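# Move the long cardboard box from desk to shelf

## Task

Pick up the long cardboard box lying on the desk and set it on a shelf at the far end of the aisle (the shelf on either side is fine). It must rest directly on the shelf surface, not on top of a carton, and no part may overhang the shelf's front edge. The box must not topple or be left tilted, or the task fails. It counts only if the box stays put by itself once the robot lets go.

## Robot and tools

ROBOT. A Hello Robot Stretch 4 with a single arm. It has an omni-wheel base, a lift that rides up a mast, and an arm that telescopes forward. At the arm's end is a wrist with yaw, pitch and roll joints and a two-finger gripper. It stands about 1.6 m tall, and its base edge is never more than 0.23 m from the base origin. Four cameras ride on the robot: head_camera, head_left_camera, head_right_camera and wrist_camera.

FRAMES. The base frame sits on the floor under the base centre, with x ahead, y to the left and z up. hand_pose is reported in this frame. It names the point centred between the fingers, 0.015 m short of the tips. With all wrist joints at zero its axes line up with the base frame. The printed hand position may be somewhat wrong. The odometry frame is the base frame as it was when the scene began. The camera calibration lines give each camera's K, distortion, image size, T_world_to_cam (base frame to camera) and pos_world. "World" here means the base frame. The numbers carry small errors, larger for the wrist camera when the arm is far out.

execute_actions. Arguments: "actions", a list holding one action or none, and optional "cameras", a list of names or "all". Omitted or null gives every camera, and [] gives none. An empty actions list only reports state and images. An action holds "base", "joints" or both, plus optional "pace" and "contact_limits". Alternatively it holds only {"end_of_arm": "enable_torque"}, which revives wrist or gripper motors that switched off.
- base: exactly one key, an offset from where the base last reported itself. translate_m moves straight, forward positive, -2 to 2 m. strafe_m moves sideways, left positive, -2 to 2 m. rotate_rad turns in place, counter-clockwise (left) positive, -3.2 to 3.2 rad.
- joints: absolute targets, keyed by name. lift_m 0 to 1.2. arm_m (extension) 0 to 0.55. wrist_yaw_rad -1.134 to 4.276: 0 points ahead, positive turns left, 3.14 is stowed back, and above 3.4 the arm may interfere. wrist_pitch_rad -1.117 to 4.259: 0 is level, 1.57 points down. wrist_roll_rad -1.117 to 4.259: at 0 the fingers are level, and positive turns clockwise seen from behind. gripper_m 0 to 0.08, the finger gap in metres. Done tolerances are ±0.004 for lift and arm, ±0.02 for yaw and roll, ±0.05 for pitch and ±0.002 for the gripper. A joint target out of range is clamped and reported as clamped. An unknown key or any other bad value rejects the whole call, and nothing moves.
- pace: "slow", "default", "fast" or "max". The base reaches 0.1, 0.3, 0.4 or 0.6 m/s and 1, 2, 3 or 4 rad/s. With the lift above 0.2 these limits shrink, down to 0.3 m/s and 1 rad/s at full height.
- contact_limits: {"arm_m": value}, from 0 (gentlest) to 0.75 (firmest). The default is 0.5. It sets how hard the arm may press before halting.
The motions in one action begin together but may finish at different times. Anything you omit may still be driving toward its previous target.

wait: {"seconds": 0 to 10}. It commands nothing, lets the scene run, then reports like an empty execute_actions.

zoom_image: {"camera": name, "region": [x0, y0, x1, y1]} in pixels of that camera's latest full image, with the origin at the top left. The region can be at most 504 by 504.

finished_scene: {"scene": n}, n being the current scene number. It ends the scene permanently and reports success, so call it only when the box rests correctly on its own. Replying without any tool call also ends everything.

RESULTS. base_status and joint_status report how each motion ended:
- done: reached the target. For the base, the wheels turned the full amount, even if they slipped.
- off_target: came to rest short and may still be pushing.
- contact_stop_at_<key>: hit something. That part goes slack: a slack lift can sag under load, and slack wheels can drift.
- limit_stop_at_<name>: stopped by a built-in limit. limit_stop_at_tilt means a lean over 6 degrees; the lift, arm and wheels go slack and ignore commands until the lean eases. limit_stop_at_own_body means self-collision, often with pitch below -0.2 combined with roll below -0.4 or above 4. You can still move that joint away from the body.
- torque_fault: a wrist or gripper motor overloaded and went limp. Send enable_torque.
on_its_own lists things not commanded by this call; there "held at" is a target, not a position. If any call reports a stop, the rest of your calls in that reply are skipped.

lidar_m gives 12 distances in metres from the base origin, in 30 degree sectors. The 1st sector is straight ahead and they go counter-clockwise (4th left, 7th behind, 10th right). "-" means nothing seen or closer than 0.25 m. It covers heights from about 0.15 m up to the robot's height, so table tops show up, and it may miss glass, thin legs and things behind the robot. wrist_depth_mm is a 7x7 grid of median depths in mm (100 to 2000, "-" when unknown), starting at the top left, and it includes the robot's own body. base_odometry comes from wheel turns only, with heading from -3.142 to 3.142. If turned_by_wheels and turned_by_imu differ by more than about 0.1 rad, something was hit or the wheels slipped. base_tilt is in degrees (forward and right positive) with a fixed offset of up to about 1.5. motor_effort is a percentage of maximum, positive toward higher values, with the peak in brackets, and readings are noisy. A level gripper carrying a load pushes pitch effort away from 0. For wheel_0 to wheel_2, positive effort turns the base right.

GRIPPING. Close to a gap smaller than the object. Once the fingers touch, the gripper aims only slightly past that point. After a grip, off_target means something is held; done usually means nothing is, though thin or light grips can still read done. If the gripper effort stays more than about 50 away from 0, its motor faults and can drop the load.

CAUTIONS. To unfold at the start, send lift_m 0.4 and wrist_yaw_rad 0 together. Don't drive or turn with more than 1 kg held and arm_m above 0.2, especially fast. Avoid steady pushing or pulling, especially with the gripper high or a high contact limit. A level gripper holding over about 2.7 kg faults the wrist. Between calls the robot keeps its last command while the world keeps moving, and loose objects may get nudged now and then. Avoid drops, slams, hard impacts and forceful shoves. Shorter robot motion time is better.

Each tool is called after "Call:" by a JSON object that holds its "fn" and its "kwargs", one argument or row to a line.

## Session

Call:
{"fn": "execute_actions", "kwargs": {
  "actions": []
}}

Scene clock: 0.00 s.
base_odometry: x=+0.000 y=+0.000 heading=+0.000 (m, m, rad; odometry frame)
turned_by_wheels: +0.000 (rad since the last result)
turned_by_imu: +0.000 (rad since the last result)
base_tilt: forward=+0.2 right=-0.7 (deg)
lidar_m: 1.06 1.12 1.88 1.81 1.92 1.04 1.23 1.04 1.97 1.85 1.94 1.11
base_status: not commanded
joint_positions: lift_m=+0.285 arm_m=+0.001 wrist_yaw_rad=+3.194 wrist_pitch_rad=+0.022 wrist_roll_rad=-0.005 gripper_m=+0.040
joint_status: not commanded
motor_effort: lift_m=+22 arm_m=-1 wrist_yaw_rad=+0 wrist_pitch_rad=-7 wrist_roll_rad=+0 gripper_m=+2 wheel_0=+0 wheel_1=-1 wheel_2=+0 (%)
hand_pose: x=-0.0455 y=+0.0761 z=+0.4585 quat_wxyz=(-0.026, -0.011, -0.003, +1.000) (m; base frame)
wrist_depth_mm: - 138 236 - 1138 1118 - / - 113 137 - 1118 1118 - / - 111 136 - 1118 1118 - / - 120 148 - 1160 1118 - / 138 150 1618 - 1366 1118 - / 208 1160 1138 - 1098 1078 1464 / 209 1160 114 1281 107 - 1098
pictures: head_camera, head_left_camera, head_right_camera, wrist_camera
Images, in order (width x height): head_camera 420x560, head_left_camera 420x672, head_right_camera 420x672, wrist_camera 616x392.

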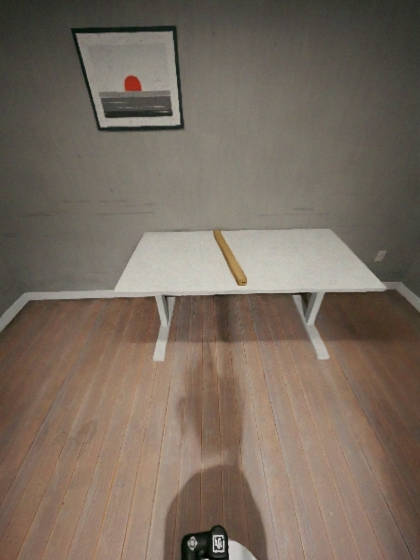

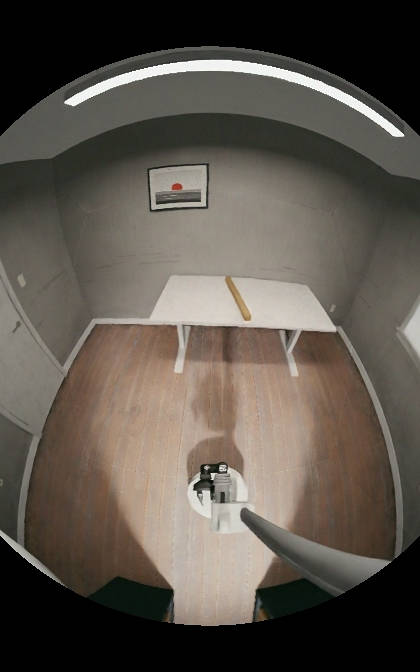

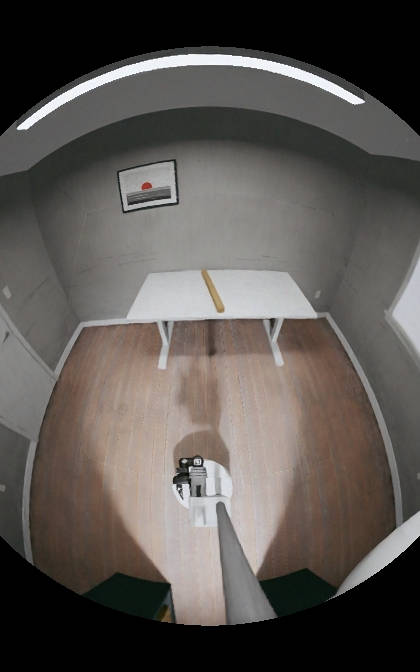

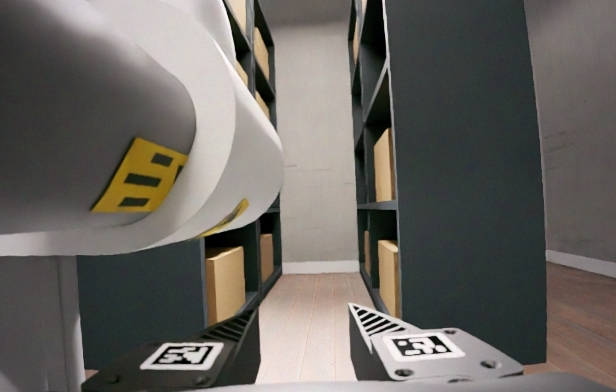

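Call:
{"fn": "execute_actions", "kwargs": {
  "actions": [
    {"joints":{"lift_m":0.8,"wrist_yaw_rad":0,"gripper_m":0.08,"wrist_pitch_rad":0.5},"base":{"rotate_rad":0.14}}
  ]
}}

Call:
{"fn": "execute_actions", "kwargs": {
  "actions": [
    {"base":{"translate_m":0.45}}
  ]
}}

Scene clock: 13.97 s.
base_odometry: x=+0.000 y=+0.000 heading=+0.140 (m, m, rad; odometry frame)
turned_by_wheels: +0.140 (rad since the last result)
turned_by_imu: +0.137 (rad since the last result)
base_tilt: forward=+0.2 right=-0.7 (deg)
lidar_m: 1.05 1.18 1.85 1.81 2.02 1.04 1.04 1.07 1.89 1.84 1.32 1.07
base_status: done
joint_positions: lift_m=+0.800 arm_m=+0.001 wrist_yaw_rad=+0.001 wrist_pitch_rad=+0.502 wrist_roll_rad=-0.005 gripper_m=+0.080
joint_status: all done
motor_effort: lift_m=+23(23) arm_m=-1(1) wrist_yaw_rad=-3(9) wrist_pitch_rad=-6(8) wrist_roll_rad=+0(0) gripper_m=+5(4) wheel_0=+0(3) wheel_1=-1(5) wheel_2=+0(8) (%)
hand_pose: x=+0.3579 y=-0.0873 z=+0.8756 quat_wxyz=(+0.969, -0.003, +0.249, +0.001) (m; base frame)
wrist_depth_mm: 1708 1618 1576 1537 1464 1464 1397 / 1808 1708 1618 1618 1499 1464 1464 / 1921 1863 1042 1025 931 976 891 / - - 1921 1863 1863 1808 1661 / 1756 1863 1708 1808 1756 1708 1464 / 1430 1464 1430 1430 1397 1397 1336 / - 107 1160 1205 640 - -
pictures: head_camera, head_left_camera, head_right_camera, wrist_camera
camera_calibration (this result's frames):
wrist_camera: T_world_to_cam=[[-0.0215954, -0.999227, -0.0328608, -0.0521823], [-0.447998, 0.0390556, -0.893181, 1.01013], [0.893774, -0.00456705, -0.448495, 0.220098], [0, 0, 0, 1]] pos_world=[0.254692, -0.090588, 0.999227]
Images, in order (width x height): head_camera 420x560, head_left_camera 420x672, head_right_camera 420x672, wrist_camera 616x392.

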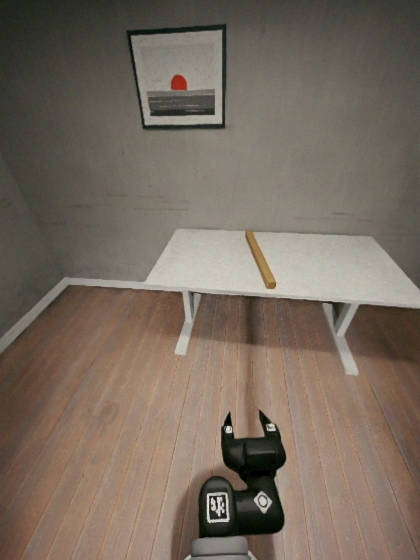

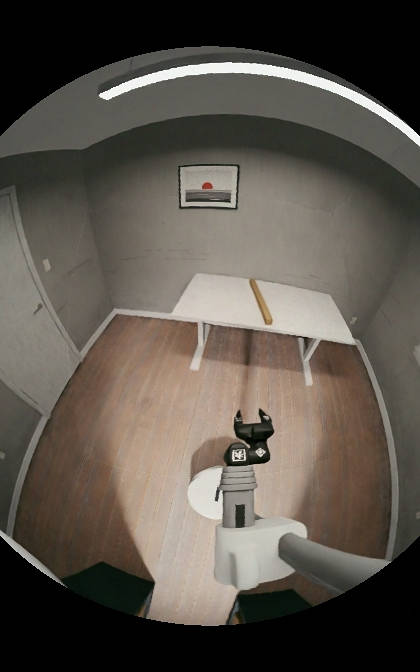

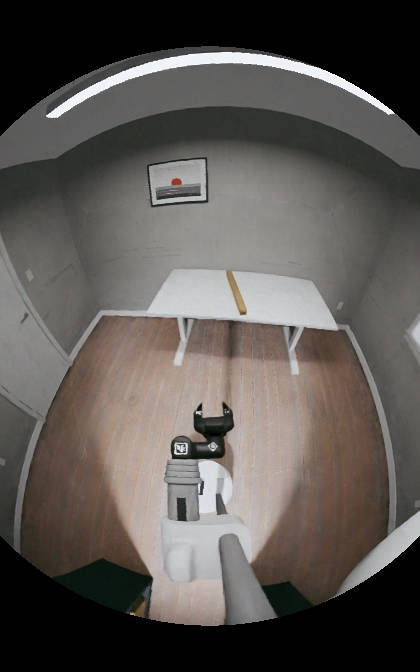

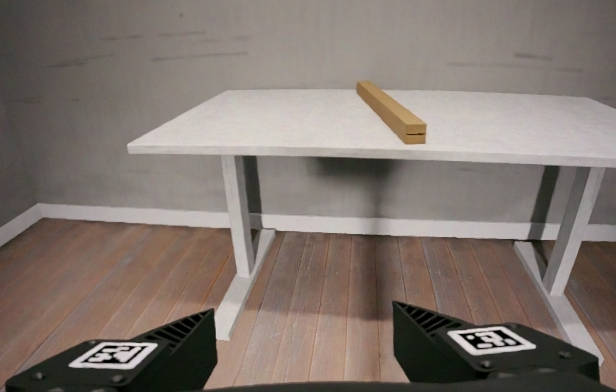

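Scene clock: 16.97 s.
base_odometry: x=+0.446 y=+0.063 heading=+0.140 (m, m, rad; odometry frame)
turned_by_wheels: +0.000 (rad since the last result)
turned_by_imu: -0.001 (rad since the last result)
base_tilt: forward=+0.3 right=-0.7 (deg)
lidar_m: 0.60 0.70 1.75 1.76 1.94 1.44 1.50 1.58 1.97 1.90 0.77 0.63
base_status: done
joint_positions: lift_m=+0.800 arm_m=+0.001 wrist_yaw_rad=+0.000 wrist_pitch_rad=+0.502 wrist_roll_rad=-0.005 gripper_m=+0.080
joint_status: not commanded
motor_effort: lift_m=+23(23) arm_m=-2(1) wrist_yaw_rad=-1(2) wrist_pitch_rad=-7(7) wrist_roll_rad=+0(0) gripper_m=+3(3) wheel_0=+1(4) wheel_1=+2(2) wheel_2=+0(8) (%)
hand_pose: x=+0.3579 y=-0.0874 z=+0.8757 quat_wxyz=(+0.969, -0.003, +0.249, +0.001) (m; base frame)
wrist_depth_mm: 1205 1182 1138 1098 1078 1025 1025 / 1281 1255 1205 1160 1138 1098 1060 / 1397 1336 946 931 831 904 891 / 1499 661 647 640 621 554 609 / 554 549 521 488 477 449 459 / 1430 1464 1281 1430 1397 1336 1281 / - 107 1098 1205 640 - -
pictures: head_camera, head_left_camera, head_right_camera, wrist_camera
camera_calibration (this result's frames):
wrist_camera: T_world_to_cam=[[-0.0218802, -0.99922, -0.0328606, -0.0521328], [-0.447987, 0.0391831, -0.893181, 1.01015], [0.893772, -0.00482189, -0.448495, 0.220109], [0, 0, 0, 1]] pos_world=[0.254666, -0.0906117, 0.999252]
Images, in order (width x height): head_camera 420x560, head_left_camera 420x672, head_right_camera 420x672, wrist_camera 616x392.

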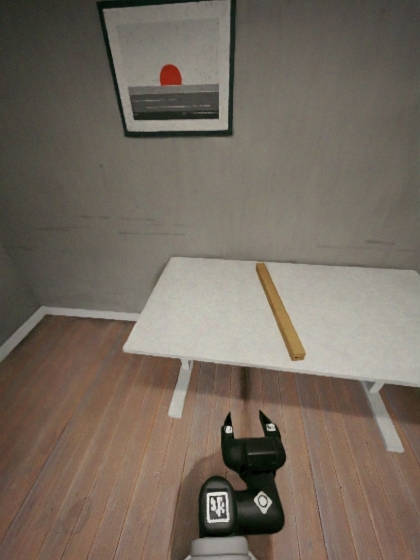

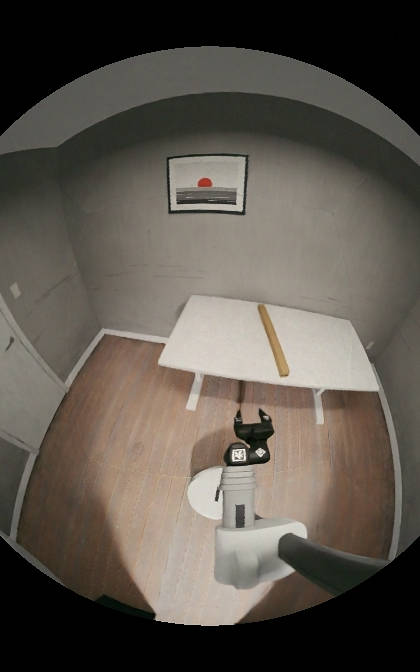

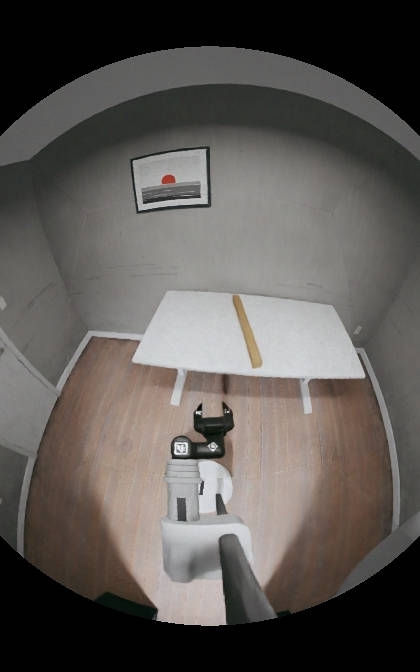

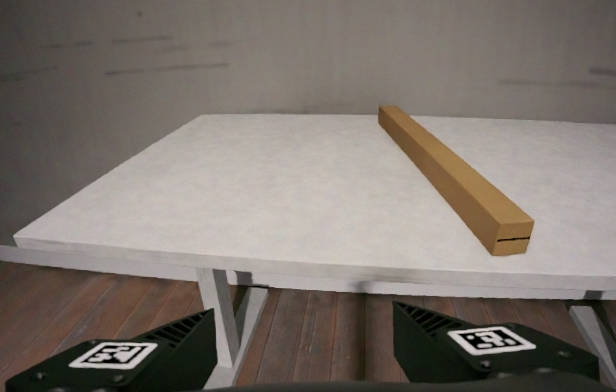

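Call:
{"fn": "execute_actions", "kwargs": {
  "actions": [
    {"base":{"strafe_m":-0.27},"joints":{"lift_m":0.95,"wrist_pitch_rad":0.9,"wrist_yaw_rad":0.05}}
  ],
  "cameras": []
}}

Call:
{"fn": "execute_actions", "kwargs": {
  "actions": [
    {"base":{"translate_m":0.25},"joints":{"arm_m":0.4}}
  ],
  "cameras": ["head_camera","wrist_camera"]
}}

Scene clock: 31.53 s.
base_odometry: x=+0.483 y=-0.204 heading=+0.140 (m, m, rad; odometry frame)
turned_by_wheels: +0.000 (rad since the last result)
turned_by_imu: -0.002 (rad since the last result)
base_tilt: forward=+0.2 right=-0.7 (deg)
lidar_m: 0.57 0.64 2.01 2.01 2.24 1.55 1.47 2.14 1.66 1.64 0.71 0.57
base_status: done
joint_positions: lift_m=+0.950 arm_m=+0.001 wrist_yaw_rad=+0.050 wrist_pitch_rad=+0.902 wrist_roll_rad=-0.005 gripper_m=+0.080
joint_status: all done
motor_effort: lift_m=+23(22) arm_m=-1(1) wrist_yaw_rad=+0(3) wrist_pitch_rad=-4(2) wrist_roll_rad=-1(1) gripper_m=+3(5) wheel_0=+0(9) wheel_1=+1(14) wheel_2=-1(1) (%)
hand_pose: x=+0.3075 y=-0.0808 z=+0.9612 quat_wxyz=(+0.900, -0.013, +0.435, +0.023) (m; base frame)
wrist_depth_mm: 1308 904 891 842 878 854 866 / 759 750 732 676 715 715 723 / 627 615 609 580 603 603 597 / 1464 1464 559 539 525 521 517 / 1366 1336 1336 1336 1336 1255 1042 / 1160 1160 1182 1182 1182 1160 1160 / - 107 1042 1078 591 - -
pictures: none
No camera images: the call's "cameras" was empty. Leave "cameras" out to get every camera's image.

Scene clock: 33.80 s.
base_odometry: x=+0.731 y=-0.170 heading=+0.141 (m, m, rad; odometry frame)
turned_by_wheels: +0.000 (rad since the last result)
turned_by_imu: -0.001 (rad since the last result)
base_tilt: forward=+0.2 right=-0.7 (deg)
lidar_m: 0.32 0.35 0.58 1.95 2.21 1.81 1.74 2.14 1.70 0.82 0.44 0.33
base_status: done
joint_positions: lift_m=+0.950 arm_m=+0.399 wrist_yaw_rad=+0.050 wrist_pitch_rad=+0.902 wrist_roll_rad=-0.005 gripper_m=+0.080
joint_status: all done
motor_effort: lift_m=+23(23) arm_m=+4(5) wrist_yaw_rad=-1(0) wrist_pitch_rad=-5(6) wrist_roll_rad=+0(1) gripper_m=+3(3) wheel_0=+0(5) wheel_1=+1(5) wheel_2=+2(9) (%)
hand_pose: x=+0.7063 y=-0.0807 z=+0.9612 quat_wxyz=(+0.900, -0.013, +0.435, +0.024) (m; base frame)
wrist_depth_mm: 569 549 525 504 477 459 445 / 654 627 597 564 544 512 488 / 621 615 609 615 597 580 559 / 530 535 525 496 517 517 512 / 466 466 462 424 459 455 452 / 413 415 415 375 410 407 399 / - 107 364 338 259 - -
pictures: head_camera, wrist_camera
camera_calibration (this result's frames):
wrist_camera: T_world_to_cam=[[0.0169685, -0.999622, -0.0216524, -0.0732736], [-0.760976, 0.00113542, -0.64878, 1.22551], [0.648559, 0.0274858, -0.760668, 0.422968], [0, 0, 0, 1]] pos_world=[0.659508, -0.0862629, 1.11524]
Images, in order (width x height): head_camera 420x560, wrist_camera 616x392.

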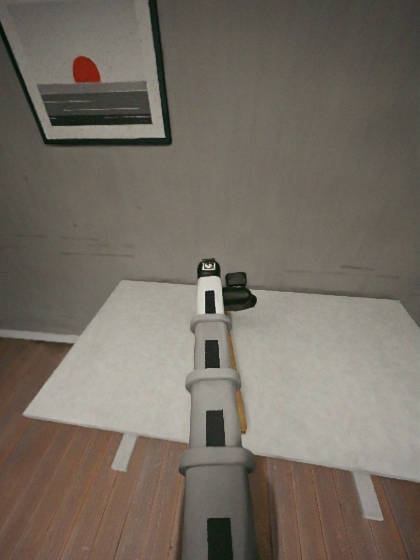

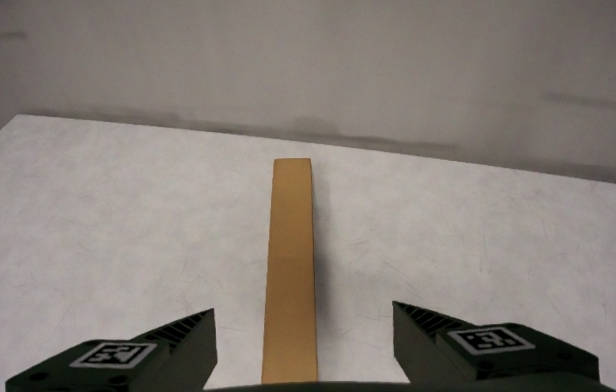

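Call:
{"fn": "execute_actions", "kwargs": {
  "actions": [
    {"base":{"strafe_m":0.015},"joints":{"lift_m":0.745}}
  ],
  "cameras": ["wrist_camera"]
}}

Call:
{"fn": "execute_actions", "kwargs": {
  "actions": [
    {"joints":{"gripper_m":0.02}}
  ],
  "cameras": []
}}

Call:
{"fn": "execute_actions", "kwargs": {
  "actions": [
    {"joints":{"lift_m":0.85}}
  ],
  "cameras": ["head_camera","wrist_camera"]
}}

Scene clock: 41.80 s.
base_odometry: x=+0.729 y=-0.155 heading=+0.141 (m, m, rad; odometry frame)
turned_by_wheels: +0.000 (rad since the last result)
turned_by_imu: -0.001 (rad since the last result)
base_tilt: forward=+0.2 right=-0.7 (deg)
lidar_m: 0.33 0.35 0.60 1.91 2.20 1.75 1.74 2.13 1.70 0.81 0.41 0.32
base_status: done
joint_positions: lift_m=+0.745 arm_m=+0.399 wrist_yaw_rad=+0.050 wrist_pitch_rad=+0.902 wrist_roll_rad=-0.005 gripper_m=+0.080
joint_status: all done
motor_effort: lift_m=+19(21) arm_m=+4(4) wrist_yaw_rad=-1(1) wrist_pitch_rad=-4(4) wrist_roll_rad=+0(1) gripper_m=+5(5) wheel_0=-2(9) wheel_1=+2(10) wheel_2=+0(3) (%)
hand_pose: x=+0.7063 y=-0.0807 z=+0.7566 quat_wxyz=(+0.900, -0.013, +0.435, +0.024) (m; base frame)
wrist_depth_mm: 430 427 418 309 407 402 436 / 357 349 345 249 338 338 340 / 296 291 286 211 285 285 285 / 253 252 250 182 247 245 244 / 221 221 216 160 219 216 216 / 196 197 152 144 191 193 191 / - 107 132 131 138 - -
pictures: wrist_camera
camera_calibration (this result's frames):
wrist_camera: T_world_to_cam=[[0.0169662, -0.999622, -0.0216509, -0.0777047], [-0.761005, 0.00113493, -0.648745, 1.09273], [0.648524, 0.0274832, -0.760698, 0.26735], [0, 0, 0, 1]] pos_world=[0.659509, -0.0862631, 0.910594]
Images, in order (width x height): wrist_camera 616x392.

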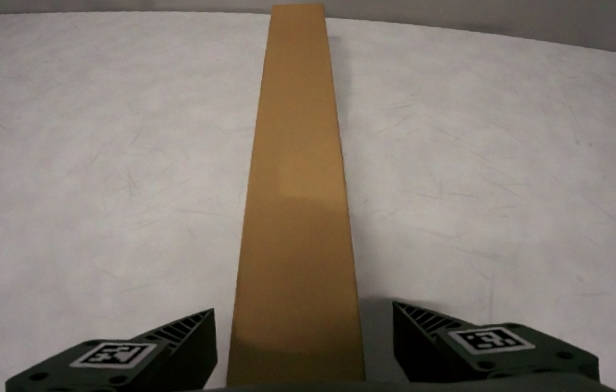

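Scene clock: 42.87 s.
base_odometry: x=+0.729 y=-0.155 heading=+0.141 (m, m, rad; odometry frame)
turned_by_wheels: +0.000 (rad since the last result)
turned_by_imu: +0.000 (rad since the last result)
base_tilt: forward=+0.2 right=-0.7 (deg)
lidar_m: 0.32 0.36 0.61 1.91 2.18 1.78 1.73 2.18 1.70 0.81 0.42 0.34
base_status: not commanded
joint_positions: lift_m=+0.745 arm_m=+0.399 wrist_yaw_rad=+0.050 wrist_pitch_rad=+0.902 wrist_roll_rad=-0.005 gripper_m=+0.049
joint_status: gripper_m off_target (ended at +0.049, target +0.020)
on_its_own: gripper_m is held at +0.043, not at your +0.020, by its contact guard: the fingers met something
motor_effort: lift_m=+19(19) arm_m=+4(4) wrist_yaw_rad=+1(2) wrist_pitch_rad=-6(7) wrist_roll_rad=+0(0) gripper_m=-36(42) wheel_0=-1(1) wheel_1=+2(2) wheel_2=+0(0) (%)
hand_pose: x=+0.7063 y=-0.0807 z=+0.7566 quat_wxyz=(+0.900, -0.013, +0.436, +0.024) (m; base frame)
wrist_depth_mm: 433 427 418 309 404 407 436 / 357 349 343 250 338 338 342 / 296 294 290 210 285 285 283 / 253 252 250 182 247 246 245 / 221 221 221 161 218 217 215 / 196 197 193 144 190 193 191 / 179 180 125 131 126 - -
pictures: none
No camera images: the call's "cameras" was empty. Leave "cameras" out to get every camera's image.

Scene clock: 44.33 s.
base_odometry: x=+0.729 y=-0.155 heading=+0.141 (m, m, rad; odometry frame)
turned_by_wheels: +0.000 (rad since the last result)
turned_by_imu: +0.000 (rad since the last result)
base_tilt: forward=+0.2 right=-0.7 (deg)
lidar_m: 0.32 0.34 0.61 1.93 2.20 1.76 1.72 2.15 1.70 0.80 0.39 0.33
base_status: not commanded
joint_positions: lift_m=+0.850 arm_m=+0.399 wrist_yaw_rad=+0.050 wrist_pitch_rad=+0.902 wrist_roll_rad=-0.005 gripper_m=+0.049
joint_status: all done
on_its_own: gripper_m is held at +0.043, not at your +0.020, by its contact guard: the fingers met something
motor_effort: lift_m=+24(30) arm_m=+4(4) wrist_yaw_rad=+0(0) wrist_pitch_rad=-6(7) wrist_roll_rad=+0(0) gripper_m=-37(37) wheel_0=-1(2) wheel_1=+2(2) wheel_2=+0(0) (%)
hand_pose: x=+0.7063 y=-0.0807 z=+0.8612 quat_wxyz=(+0.900, -0.013, +0.436, +0.024) (m; base frame)
wrist_depth_mm: 574 549 525 309 484 459 445 / 554 549 535 250 525 508 492 / 462 452 452 210 445 442 445 / 394 394 392 182 387 382 382 / 345 343 343 160 340 338 336 / 306 306 301 144 297 301 298 / 279 281 125 130 126 - -
pictures: head_camera, wrist_camera
camera_calibration (this result's frames):
wrist_camera: T_world_to_cam=[[0.0169378, -0.999623, -0.0216234, -0.0754521], [-0.761186, 0.00113109, -0.648532, 1.16047], [0.648312, 0.0274441, -0.76088, 0.347228], [0, 0, 0, 1]] pos_world=[0.659503, -0.0862656, 1.01517]
Images, in order (width x height): head_camera 420x560, wrist_camera 616x392.

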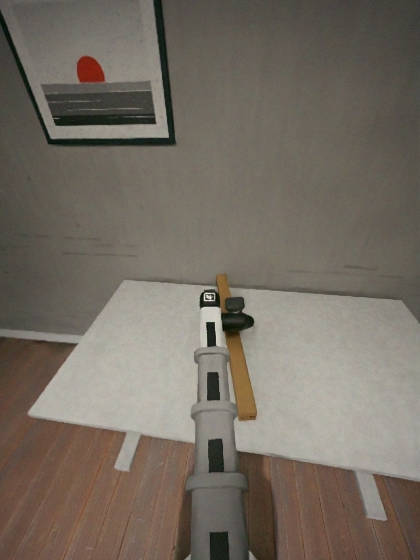

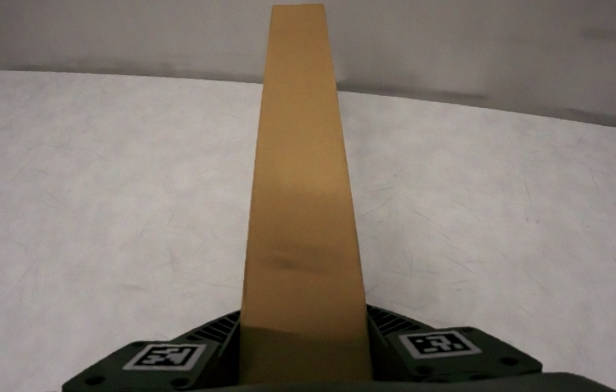

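Call:
{"fn": "execute_actions", "kwargs": {
  "actions": [
    {"base":{"translate_m":-0.6},"joints":{"arm_m":0.2}}
  ],
  "cameras": []
}}

Call:
{"fn": "execute_actions", "kwargs": {
  "actions": [
    {"base":{"rotate_rad":3.0},"pace":"slow"}
  ]
}}

Scene clock: 52.07 s.
base_odometry: x=+0.135 y=-0.239 heading=+0.140 (m, m, rad; odometry frame)
turned_by_wheels: +0.000 (rad since the last result)
turned_by_imu: -0.001 (rad since the last result)
base_tilt: forward=+0.2 right=-0.7 (deg)
lidar_m: 0.25 1.03 2.10 2.01 1.42 1.25 1.13 1.25 1.66 1.62 1.15 0.26
base_status: done
joint_positions: lift_m=+0.850 arm_m=+0.201 wrist_yaw_rad=+0.050 wrist_pitch_rad=+0.902 wrist_roll_rad=-0.005 gripper_m=+0.049
joint_status: all done
on_its_own: gripper_m is held at +0.043, not at your +0.020, by its contact guard: the fingers met something
motor_effort: lift_m=+23(23) arm_m=-4(5) wrist_yaw_rad=+0(1) wrist_pitch_rad=-5(5) wrist_roll_rad=+0(0) gripper_m=-39(39) wheel_0=-1(5) wheel_1=-1(7) wheel_2=+0(11) (%)
hand_pose: x=+0.5077 y=-0.0807 z=+0.8612 quat_wxyz=(+0.900, -0.013, +0.436, +0.024) (m; base frame)
wrist_depth_mm: 676 668 654 310 640 634 640 / 1708 1118 591 250 554 535 535 / 1618 1537 1576 211 1537 1499 991 / 1366 1366 1336 182 1336 1336 1205 / 1229 1205 1205 160 1182 1182 1160 / 1060 1060 1060 144 1060 1060 1042 / 991 991 125 131 126 - 960
pictures: none
No camera images: the call's "cameras" was empty. Leave "cameras" out to get every camera's image.

Scene clock: 56.33 s.
base_odometry: x=+0.135 y=-0.239 heading=+3.140 (m, m, rad; odometry frame)
turned_by_wheels: +3.000 (rad since the last result)
turned_by_imu: +2.965 (rad since the last result)
base_tilt: forward=+0.2 right=-0.7 (deg)
lidar_m: 0.29 1.19 1.68 1.60 1.69 0.96 0.91 0.96 2.13 2.06 2.16 0.25
base_status: done
joint_positions: lift_m=+0.850 arm_m=+0.201 wrist_yaw_rad=+0.050 wrist_pitch_rad=+0.902 wrist_roll_rad=-0.005 gripper_m=+0.049
joint_status: not commanded
on_its_own: gripper_m is held at +0.043, not at your +0.020, by its contact guard: the fingers met something
motor_effort: lift_m=+23(23) arm_m=-4(5) wrist_yaw_rad=+0(1) wrist_pitch_rad=-6(6) wrist_roll_rad=+0(0) gripper_m=-37(39) wheel_0=-1(3) wheel_1=-2(8) wheel_2=+0(6) (%)
hand_pose: x=+0.5078 y=-0.0807 z=+0.8612 quat_wxyz=(+0.900, -0.013, +0.436, +0.024) (m; base frame)
wrist_depth_mm: 723 723 715 310 - 1042 691 / 1808 798 809 249 1808 1160 759 / 1661 931 931 210 1576 1182 866 / 1397 1160 1098 182 1366 1118 1025 / 1205 1229 1205 161 1205 1160 1160 / 1060 1078 1060 144 1042 1042 1042 / 991 991 125 131 126 - 946
pictures: head_camera, head_left_camera, head_right_camera, wrist_camera
camera_calibration (this result's frames):
wrist_camera: T_world_to_cam=[[0.0168258, -0.999625, -0.0216198, -0.0720514], [-0.761271, 0.00121047, -0.648432, 1.00933], [0.648215, 0.0273689, -0.760965, 0.476062], [0, 0, 0, 1]] pos_world=[0.461, -0.0862754, 1.01519]
Images, in order (width x height): head_camera 420x560, head_left_camera 420x672, head_right_camera 420x672, wrist_camera 616x392.

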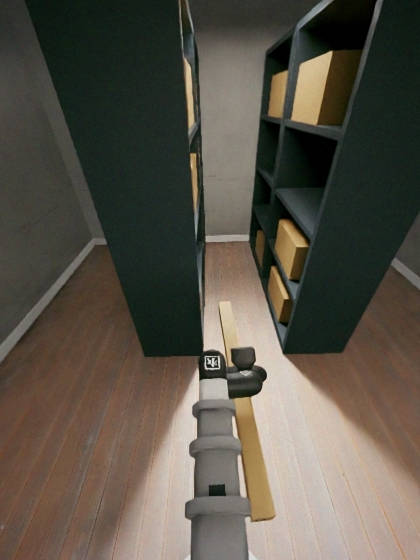

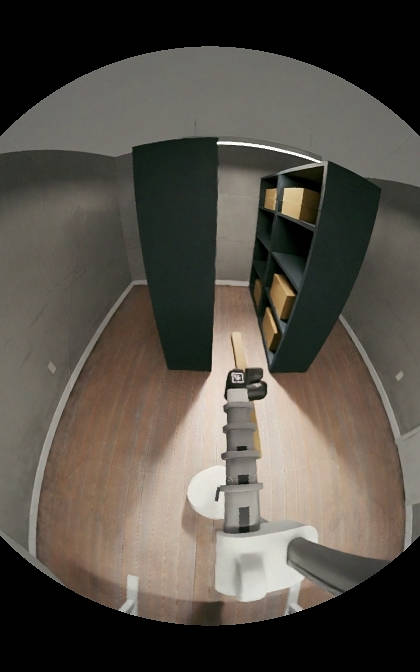

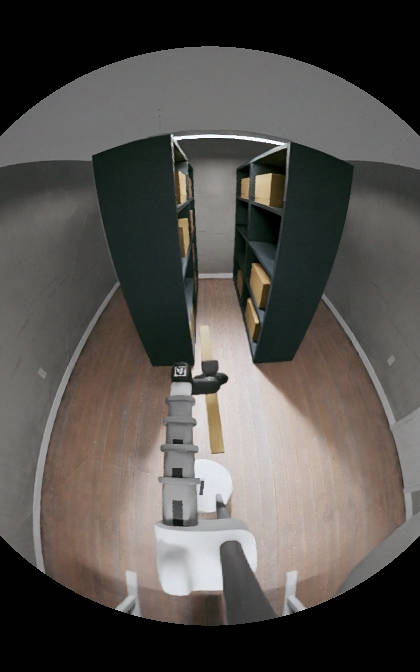

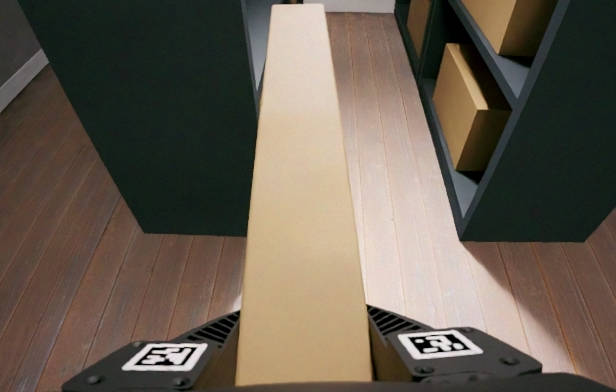

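Call:
{"fn": "execute_actions", "kwargs": {
  "actions": [
    {"base":{"strafe_m":-0.28}}
  ],
  "cameras": []
}}

Call:
{"fn": "execute_actions", "kwargs": {
  "actions": [
    {"base":{"translate_m":1.0}}
  ],
  "cameras": ["head_camera","head_left_camera","head_right_camera"]
}}

Scene clock: 71.93 s.
base_odometry: x=+0.135 y=+0.041 heading=+3.140 (m, m, rad; odometry frame)
turned_by_wheels: +0.000 (rad since the last result)
turned_by_imu: -0.002 (rad since the last result)
base_tilt: forward=+0.2 right=-0.7 (deg)
lidar_m: 0.27 1.19 1.98 1.87 1.30 0.95 0.92 0.97 1.85 1.74 1.89 0.25
base_status: done
joint_positions: lift_m=+0.850 arm_m=+0.201 wrist_yaw_rad=+0.050 wrist_pitch_rad=+0.902 wrist_roll_rad=-0.005 gripper_m=+0.049
joint_status: not commanded
on_its_own: gripper_m is held at +0.043, not at your +0.020, by its contact guard: the fingers met something
motor_effort: lift_m=+23(23) arm_m=-4(4) wrist_yaw_rad=+0(1) wrist_pitch_rad=-5(3) wrist_roll_rad=+0(1) gripper_m=-38(37) wheel_0=-1(10) wheel_1=+1(15) wheel_2=+1(1) (%)
hand_pose: x=+0.5077 y=-0.0807 z=+0.8612 quat_wxyz=(+0.900, -0.013, +0.436, +0.024) (m; base frame)
wrist_depth_mm: 707 1060 1661 310 991 676 668 / 798 854 1756 250 904 768 750 / 931 960 1464 211 946 878 866 / 1118 1098 1308 182 1078 1008 1281 / 1205 1229 1205 161 1182 1160 1182 / 1078 1078 1060 144 1042 1078 1042 / 991 976 125 131 126 - 960
pictures: none
No camera images: the call's "cameras" was empty. Leave "cameras" out to get every camera's image.

Scene clock: 76.77 s.
base_odometry: x=-0.865 y=+0.043 heading=+3.140 (m, m, rad; odometry frame)
turned_by_wheels: +0.000 (rad since the last result)
turned_by_imu: -0.002 (rad since the last result)
base_tilt: forward=+0.2 right=-0.7 (deg)
lidar_m: 0.28 0.45 0.35 0.60 1.99 1.98 1.94 2.52 1.88 0.51 0.28 0.25
base_status: done
joint_positions: lift_m=+0.850 arm_m=+0.201 wrist_yaw_rad=+0.050 wrist_pitch_rad=+0.902 wrist_roll_rad=-0.005 gripper_m=+0.049
joint_status: not commanded
on_its_own: gripper_m is held at +0.043, not at your +0.020, by its contact guard: the fingers met something
motor_effort: lift_m=+23(23) arm_m=-4(4) wrist_yaw_rad=+1(1) wrist_pitch_rad=-6(6) wrist_roll_rad=-1(0) gripper_m=-38(37) wheel_0=+0(5) wheel_1=+0(6) wheel_2=+0(8) (%)
hand_pose: x=+0.5077 y=-0.0807 z=+0.8612 quat_wxyz=(+0.900, -0.013, +0.436, +0.024) (m; base frame)
wrist_depth_mm: 585 809 1576 309 1138 559 549 / 654 820 1708 250 1182 609 379 / 741 798 1430 210 1098 473 330 / 647 931 1308 182 991 469 327 / 585 1078 1182 161 1078 466 324 / 668 991 1078 144 699 424 319 / 640 683 125 131 126 - -
pictures: head_camera, head_left_camera, head_right_camera
Images, in order (width x height): head_camera 420x560, head_left_camera 420x672, head_right_camera 420x672.

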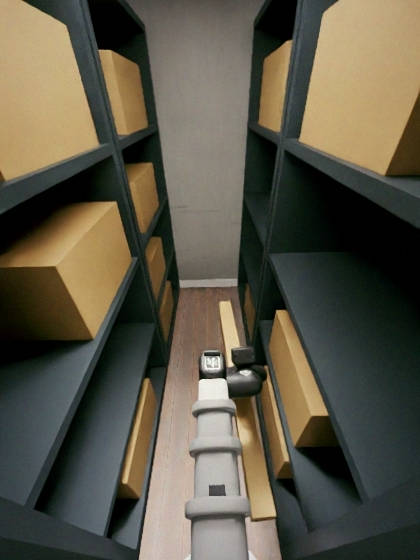

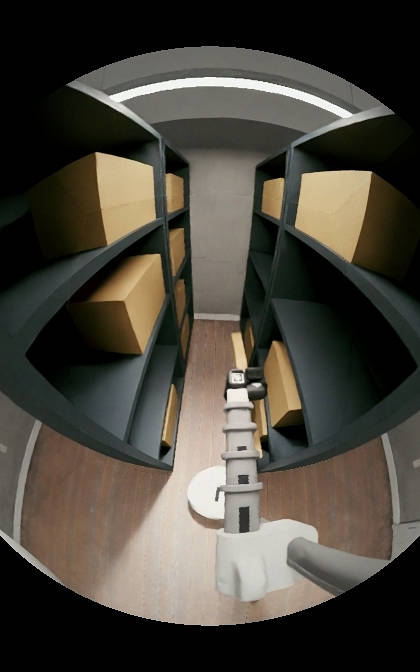

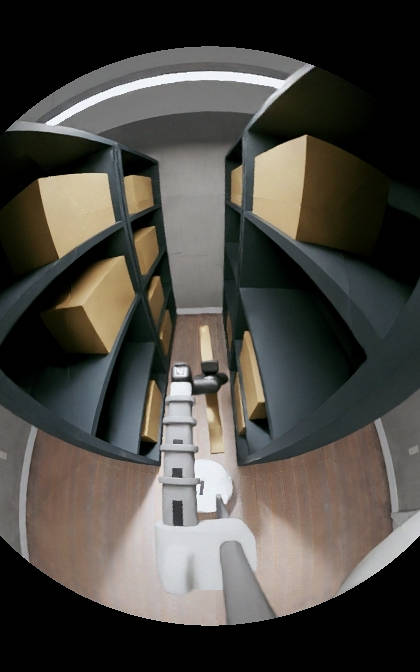

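Call:
{"fn": "execute_actions", "kwargs": {
  "actions": [
    {"base":{"strafe_m":0.03},"joints":{"lift_m":1.12}}
  ],
  "cameras": []
}}

Call:
{"fn": "execute_actions", "kwargs": {
  "actions": [
    {"base":{"translate_m":0.7}}
  ]
}}

Scene clock: 85.67 s.
base_odometry: x=-0.865 y=+0.013 heading=+3.140 (m, m, rad; odometry frame)
turned_by_wheels: +0.000 (rad since the last result)
turned_by_imu: -0.001 (rad since the last result)
base_tilt: forward=+0.2 right=-0.7 (deg)
lidar_m: 0.25 0.44 0.31 0.59 1.96 1.99 1.99 2.57 1.92 0.51 0.29 0.25
base_status: done
joint_positions: lift_m=+1.120 arm_m=+0.201 wrist_yaw_rad=+0.050 wrist_pitch_rad=+0.902 wrist_roll_rad=-0.005 gripper_m=+0.049
joint_status: all done
on_its_own: gripper_m is held at +0.043, not at your +0.020, by its contact guard: the fingers met something
motor_effort: lift_m=+23(22) arm_m=-4(4) wrist_yaw_rad=+0(0) wrist_pitch_rad=-5(7) wrist_roll_rad=+0(1) gripper_m=-40(38) wheel_0=+0(7) wheel_1=-3(11) wheel_2=+0(1) (%)
hand_pose: x=+0.5077 y=-0.0807 z=+1.1312 quat_wxyz=(+0.900, -0.013, +0.436, +0.024) (m; base frame)
wrist_depth_mm: 539 732 1537 309 1537 559 544 / 525 732 1499 250 1430 549 530 / 535 798 1464 211 1205 676 442 / 917 917 1366 182 1255 809 382 / 904 891 1281 161 1118 580 345 / 788 820 1255 144 788 521 473 / 723 732 125 131 126 - -
pictures: none
No camera images: the call's "cameras" was empty. Leave "cameras" out to get every camera's image.

Scene clock: 89.50 s.
base_odometry: x=-1.565 y=+0.014 heading=+3.140 (m, m, rad; odometry frame)
turned_by_wheels: +0.000 (rad since the last result)
turned_by_imu: -0.002 (rad since the last result)
base_tilt: forward=+0.3 right=-0.7 (deg)
lidar_m: 0.26 0.41 0.30 0.26 0.29 0.42 3.49 0.42 0.30 0.27 0.30 0.25
base_status: done
joint_positions: lift_m=+1.120 arm_m=+0.201 wrist_yaw_rad=+0.050 wrist_pitch_rad=+0.902 wrist_roll_rad=-0.005 gripper_m=+0.049
joint_status: not commanded
on_its_own: gripper_m is held at +0.043, not at your +0.020, by its contact guard: the fingers met something
motor_effort: lift_m=+23(23) arm_m=-4(4) wrist_yaw_rad=-1(0) wrist_pitch_rad=-8(6) wrist_roll_rad=+0(1) gripper_m=-38(40) wheel_0=-1(6) wheel_1=+1(5) wheel_2=-1(9) (%)
hand_pose: x=+0.5077 y=-0.0807 z=+1.1312 quat_wxyz=(+0.900, -0.013, +0.436, +0.024) (m; base frame)
wrist_depth_mm: 517 732 866 309 842 654 634 / 512 917 976 250 946 564 530 / 492 1078 1118 210 1078 976 442 / 654 991 1255 182 1229 976 387 / 585 768 1397 161 1397 878 362 / 525 759 1042 144 778 778 759 / 535 615 125 131 126 - 707
pictures: head_camera, head_left_camera, head_right_camera, wrist_camera
camera_calibration (this result's frames):
wrist_camera: T_world_to_cam=[[0.0168266, -0.999625, -0.0216209, -0.0662123], [-0.761251, 0.0012114, -0.648456, 1.18438], [0.648239, 0.0273703, -0.760945, 0.681512], [0, 0, 0, 1]] pos_world=[0.460941, -0.0862754, 1.28518]
Images, in order (width x height): head_camera 420x560, head_left_camera 420x672, head_right_camera 420x672, wrist_camera 616x392.

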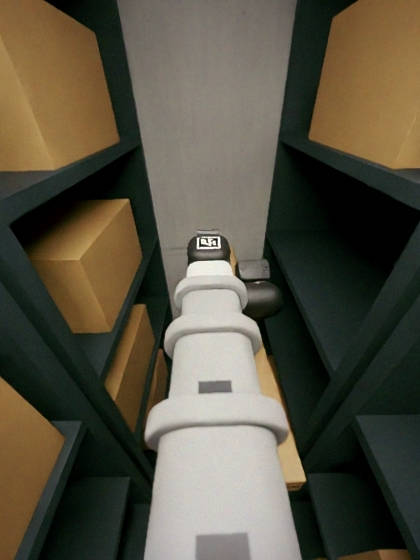

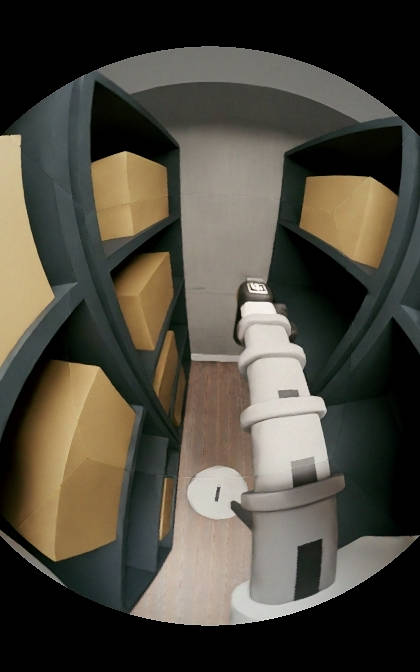

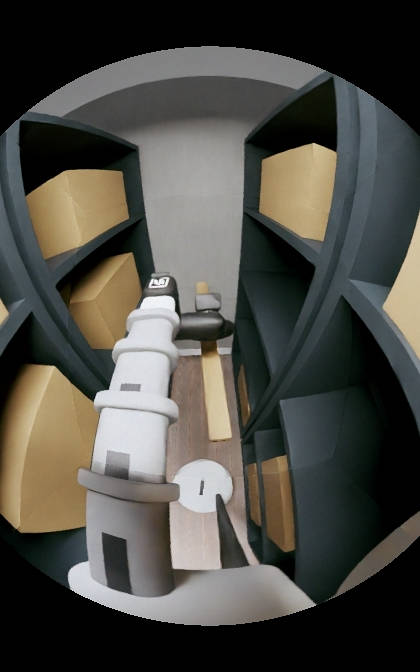

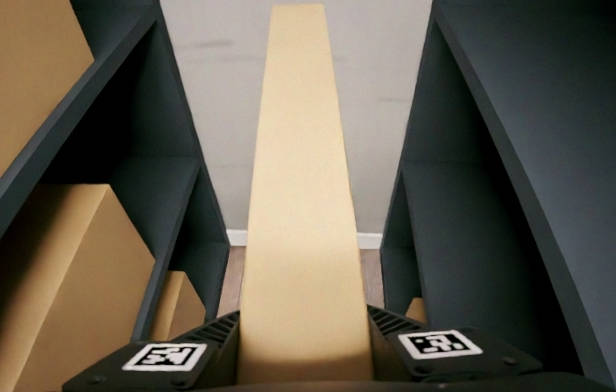

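Call:
{"fn": "execute_actions", "kwargs": {
  "actions": [
    {"base":{"translate_m":0.06},"joints":{"arm_m":0.45,"lift_m":1.1}}
  ],
  "cameras": []
}}

Call:
{"fn": "execute_actions", "kwargs": {
  "actions": [
    {"base":{"rotate_rad":-0.35},"joints":{"wrist_yaw_rad":0.4},"pace":"slow"}
  ],
  "cameras": ["head_camera","head_right_camera","wrist_camera"]
}}

Scene clock: 98.07 s.
base_odometry: x=-1.625 y=+0.014 heading=+3.140 (m, m, rad; odometry frame)
turned_by_wheels: +0.000 (rad since the last result)
turned_by_imu: -0.001 (rad since the last result)
base_tilt: forward=+0.2 right=-0.7 (deg)
lidar_m: 0.40 0.39 0.27 0.25 0.29 0.41 3.56 0.43 0.27 0.27 0.30 0.44
base_status: done
joint_positions: lift_m=+1.100 arm_m=+0.449 wrist_yaw_rad=+0.050 wrist_pitch_rad=+0.902 wrist_roll_rad=-0.005 gripper_m=+0.049
joint_status: all done
on_its_own: gripper_m is held at +0.043, not at your +0.020, by its contact guard: the fingers met something
motor_effort: lift_m=+19(22) arm_m=+5(6) wrist_yaw_rad=-1(1) wrist_pitch_rad=-4(6) wrist_roll_rad=-1(0) gripper_m=-40(38) wheel_0=+0(7) wheel_1=+1(6) wheel_2=+2(9) (%)
hand_pose: x=+0.7562 y=-0.0807 z=+1.1115 quat_wxyz=(+0.900, -0.013, +0.436, +0.024) (m; base frame)
wrist_depth_mm: 517 564 554 309 544 512 477 / 525 603 615 250 603 535 492 / 615 699 715 211 699 634 410 / 798 798 842 182 831 732 373 / 866 878 991 161 960 831 809 / 768 788 1098 144 768 759 750 / 699 707 125 131 126 - 676
pictures: none
No camera images: the call's "cameras" was empty. Leave "cameras" out to get every camera's image.

Scene clock: 99.53 s.
base_odometry: x=-1.625 y=+0.014 heading=+2.791 (m, m, rad; odometry frame)
turned_by_wheels: -0.350 (rad since the last result)
turned_by_imu: -0.346 (rad since the last result)
base_tilt: forward=+0.3 right=-0.7 (deg)
lidar_m: 0.49 0.68 0.33 0.27 0.26 0.31 0.55 2.71 0.35 0.29 0.29 0.31
base_status: done
joint_positions: lift_m=+1.100 arm_m=+0.449 wrist_yaw_rad=+0.399 wrist_pitch_rad=+0.902 wrist_roll_rad=-0.005 gripper_m=+0.049
joint_status: all done
on_its_own: gripper_m is held at +0.043, not at your +0.020, by its contact guard: the fingers met something
motor_effort: lift_m=+19(19) arm_m=+4(4) wrist_yaw_rad=+1(4) wrist_pitch_rad=-6(5) wrist_roll_rad=+0(1) gripper_m=-38(38) wheel_0=+1(6) wheel_1=+2(3) wheel_2=+1(6) (%)
hand_pose: x=+0.7757 y=-0.0292 z=+1.1115 quat_wxyz=(+0.882, -0.089, +0.427, +0.180) (m; base frame)
wrist_depth_mm: 597 597 585 310 521 517 508 / 668 668 661 249 492 492 492 / 759 768 768 210 415 413 410 / 854 931 891 182 357 357 353 / 878 1078 1060 160 317 314 312 / 820 1281 1281 144 276 281 277 / 1025 1160 125 131 126 - -
pictures: head_camera, head_right_camera, wrist_camera
camera_calibration (this result's frames):
wrist_camera: T_world_to_cam=[[0.358032, -0.933459, -0.0216239, -0.282421], [-0.715608, -0.259451, -0.648529, 1.33264], [0.599765, 0.247668, -0.760882, 0.535435], [0, 0, 0, 1]] pos_world=[0.733626, -0.0504848, 1.26555]
Images, in order (width x height): head_camera 420x560, head_right_camera 420x672, wrist_camera 616x392.

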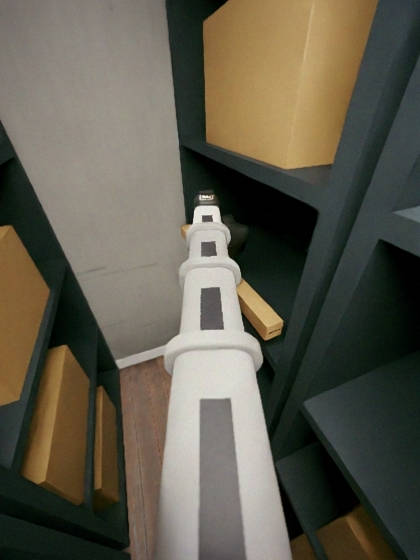

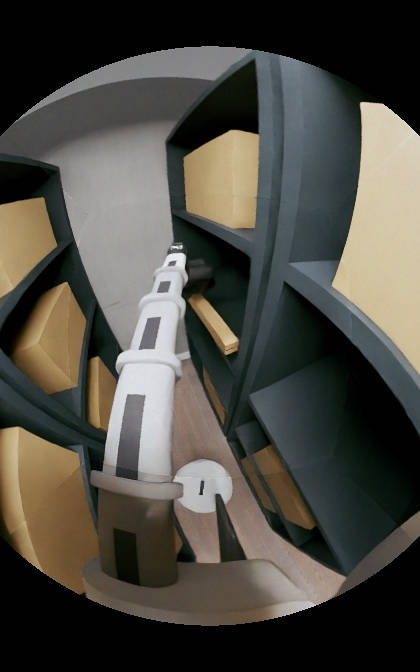

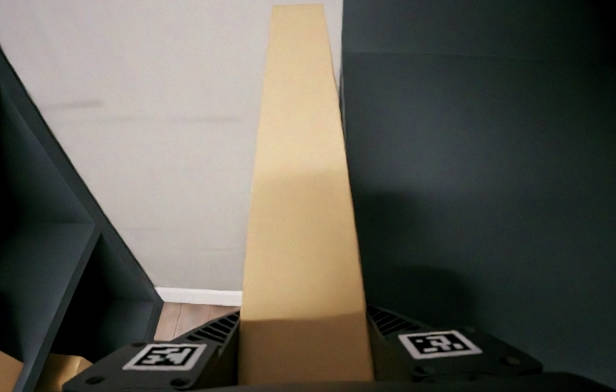

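Call:
{"fn": "execute_actions", "kwargs": {
  "actions": [
    {"base":{"rotate_rad":-0.28},"joints":{"wrist_yaw_rad":0.68,"arm_m":0.53},"pace":"slow"}
  ],
  "cameras": ["head_camera","head_right_camera","wrist_camera"]
}}

Scene clock: 105.90 s.
base_odometry: x=-1.625 y=+0.014 heading=+2.511 (m, m, rad; odometry frame)
turned_by_wheels: -0.280 (rad since the last result)
turned_by_imu: -0.277 (rad since the last result)
base_tilt: forward=+0.2 right=-0.7 (deg)
lidar_m: 0.34 0.89 0.44 0.29 0.26 0.28 0.38 2.69 0.49 0.31 0.27 0.29
base_status: done
joint_positions: lift_m=+1.100 arm_m=+0.529 wrist_yaw_rad=+0.680 wrist_pitch_rad=+0.902 wrist_roll_rad=-0.005 gripper_m=+0.050
joint_status: all done
on_its_own: gripper_m is held at +0.043, not at your +0.020, by its contact guard: the fingers met something
motor_effort: lift_m=+19(19) arm_m=+5(6) wrist_yaw_rad=+1(4) wrist_pitch_rad=-4(29) wrist_roll_rad=-2(29) gripper_m=-46(50) wheel_0=+2(16) wheel_1=+3(3) wheel_2=+0(15) (%)
hand_pose: x=+0.8577 y=+0.0149 z=+1.1115 quat_wxyz=(+0.848, -0.147, +0.410, +0.301) (m; base frame)
wrist_depth_mm: 603 609 564 312 539 525 433 / 691 683 517 247 488 488 433 / 798 788 421 208 413 413 399 / 946 904 364 181 357 355 355 / 1098 336 320 160 315 314 310 / 1229 286 281 143 277 278 276 / 1138 262 126 130 126 - -
pictures: head_camera, head_right_camera, wrist_camera
camera_calibration (this result's frames):
wrist_camera: T_world_to_cam=[[0.601812, -0.798336, -0.0219352, -0.481313], [-0.616221, -0.446705, -0.648634, 1.32042], [0.50803, 0.403873, -0.760784, 0.551572], [0, 0, 0, 1]] pos_world=[0.823115, -0.0171764, 1.26554]
Images, in order (width x height): head_camera 420x560, head_right_camera 420x672, wrist_camera 616x392.

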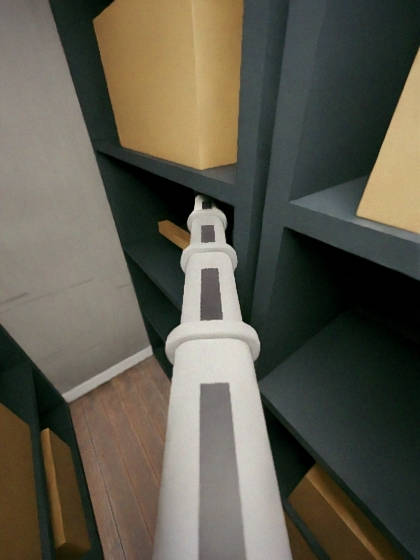

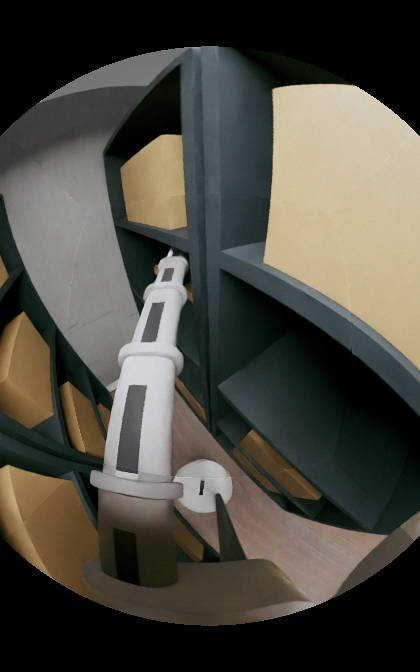

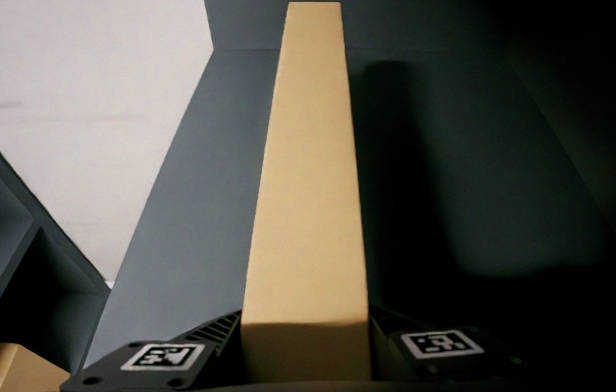

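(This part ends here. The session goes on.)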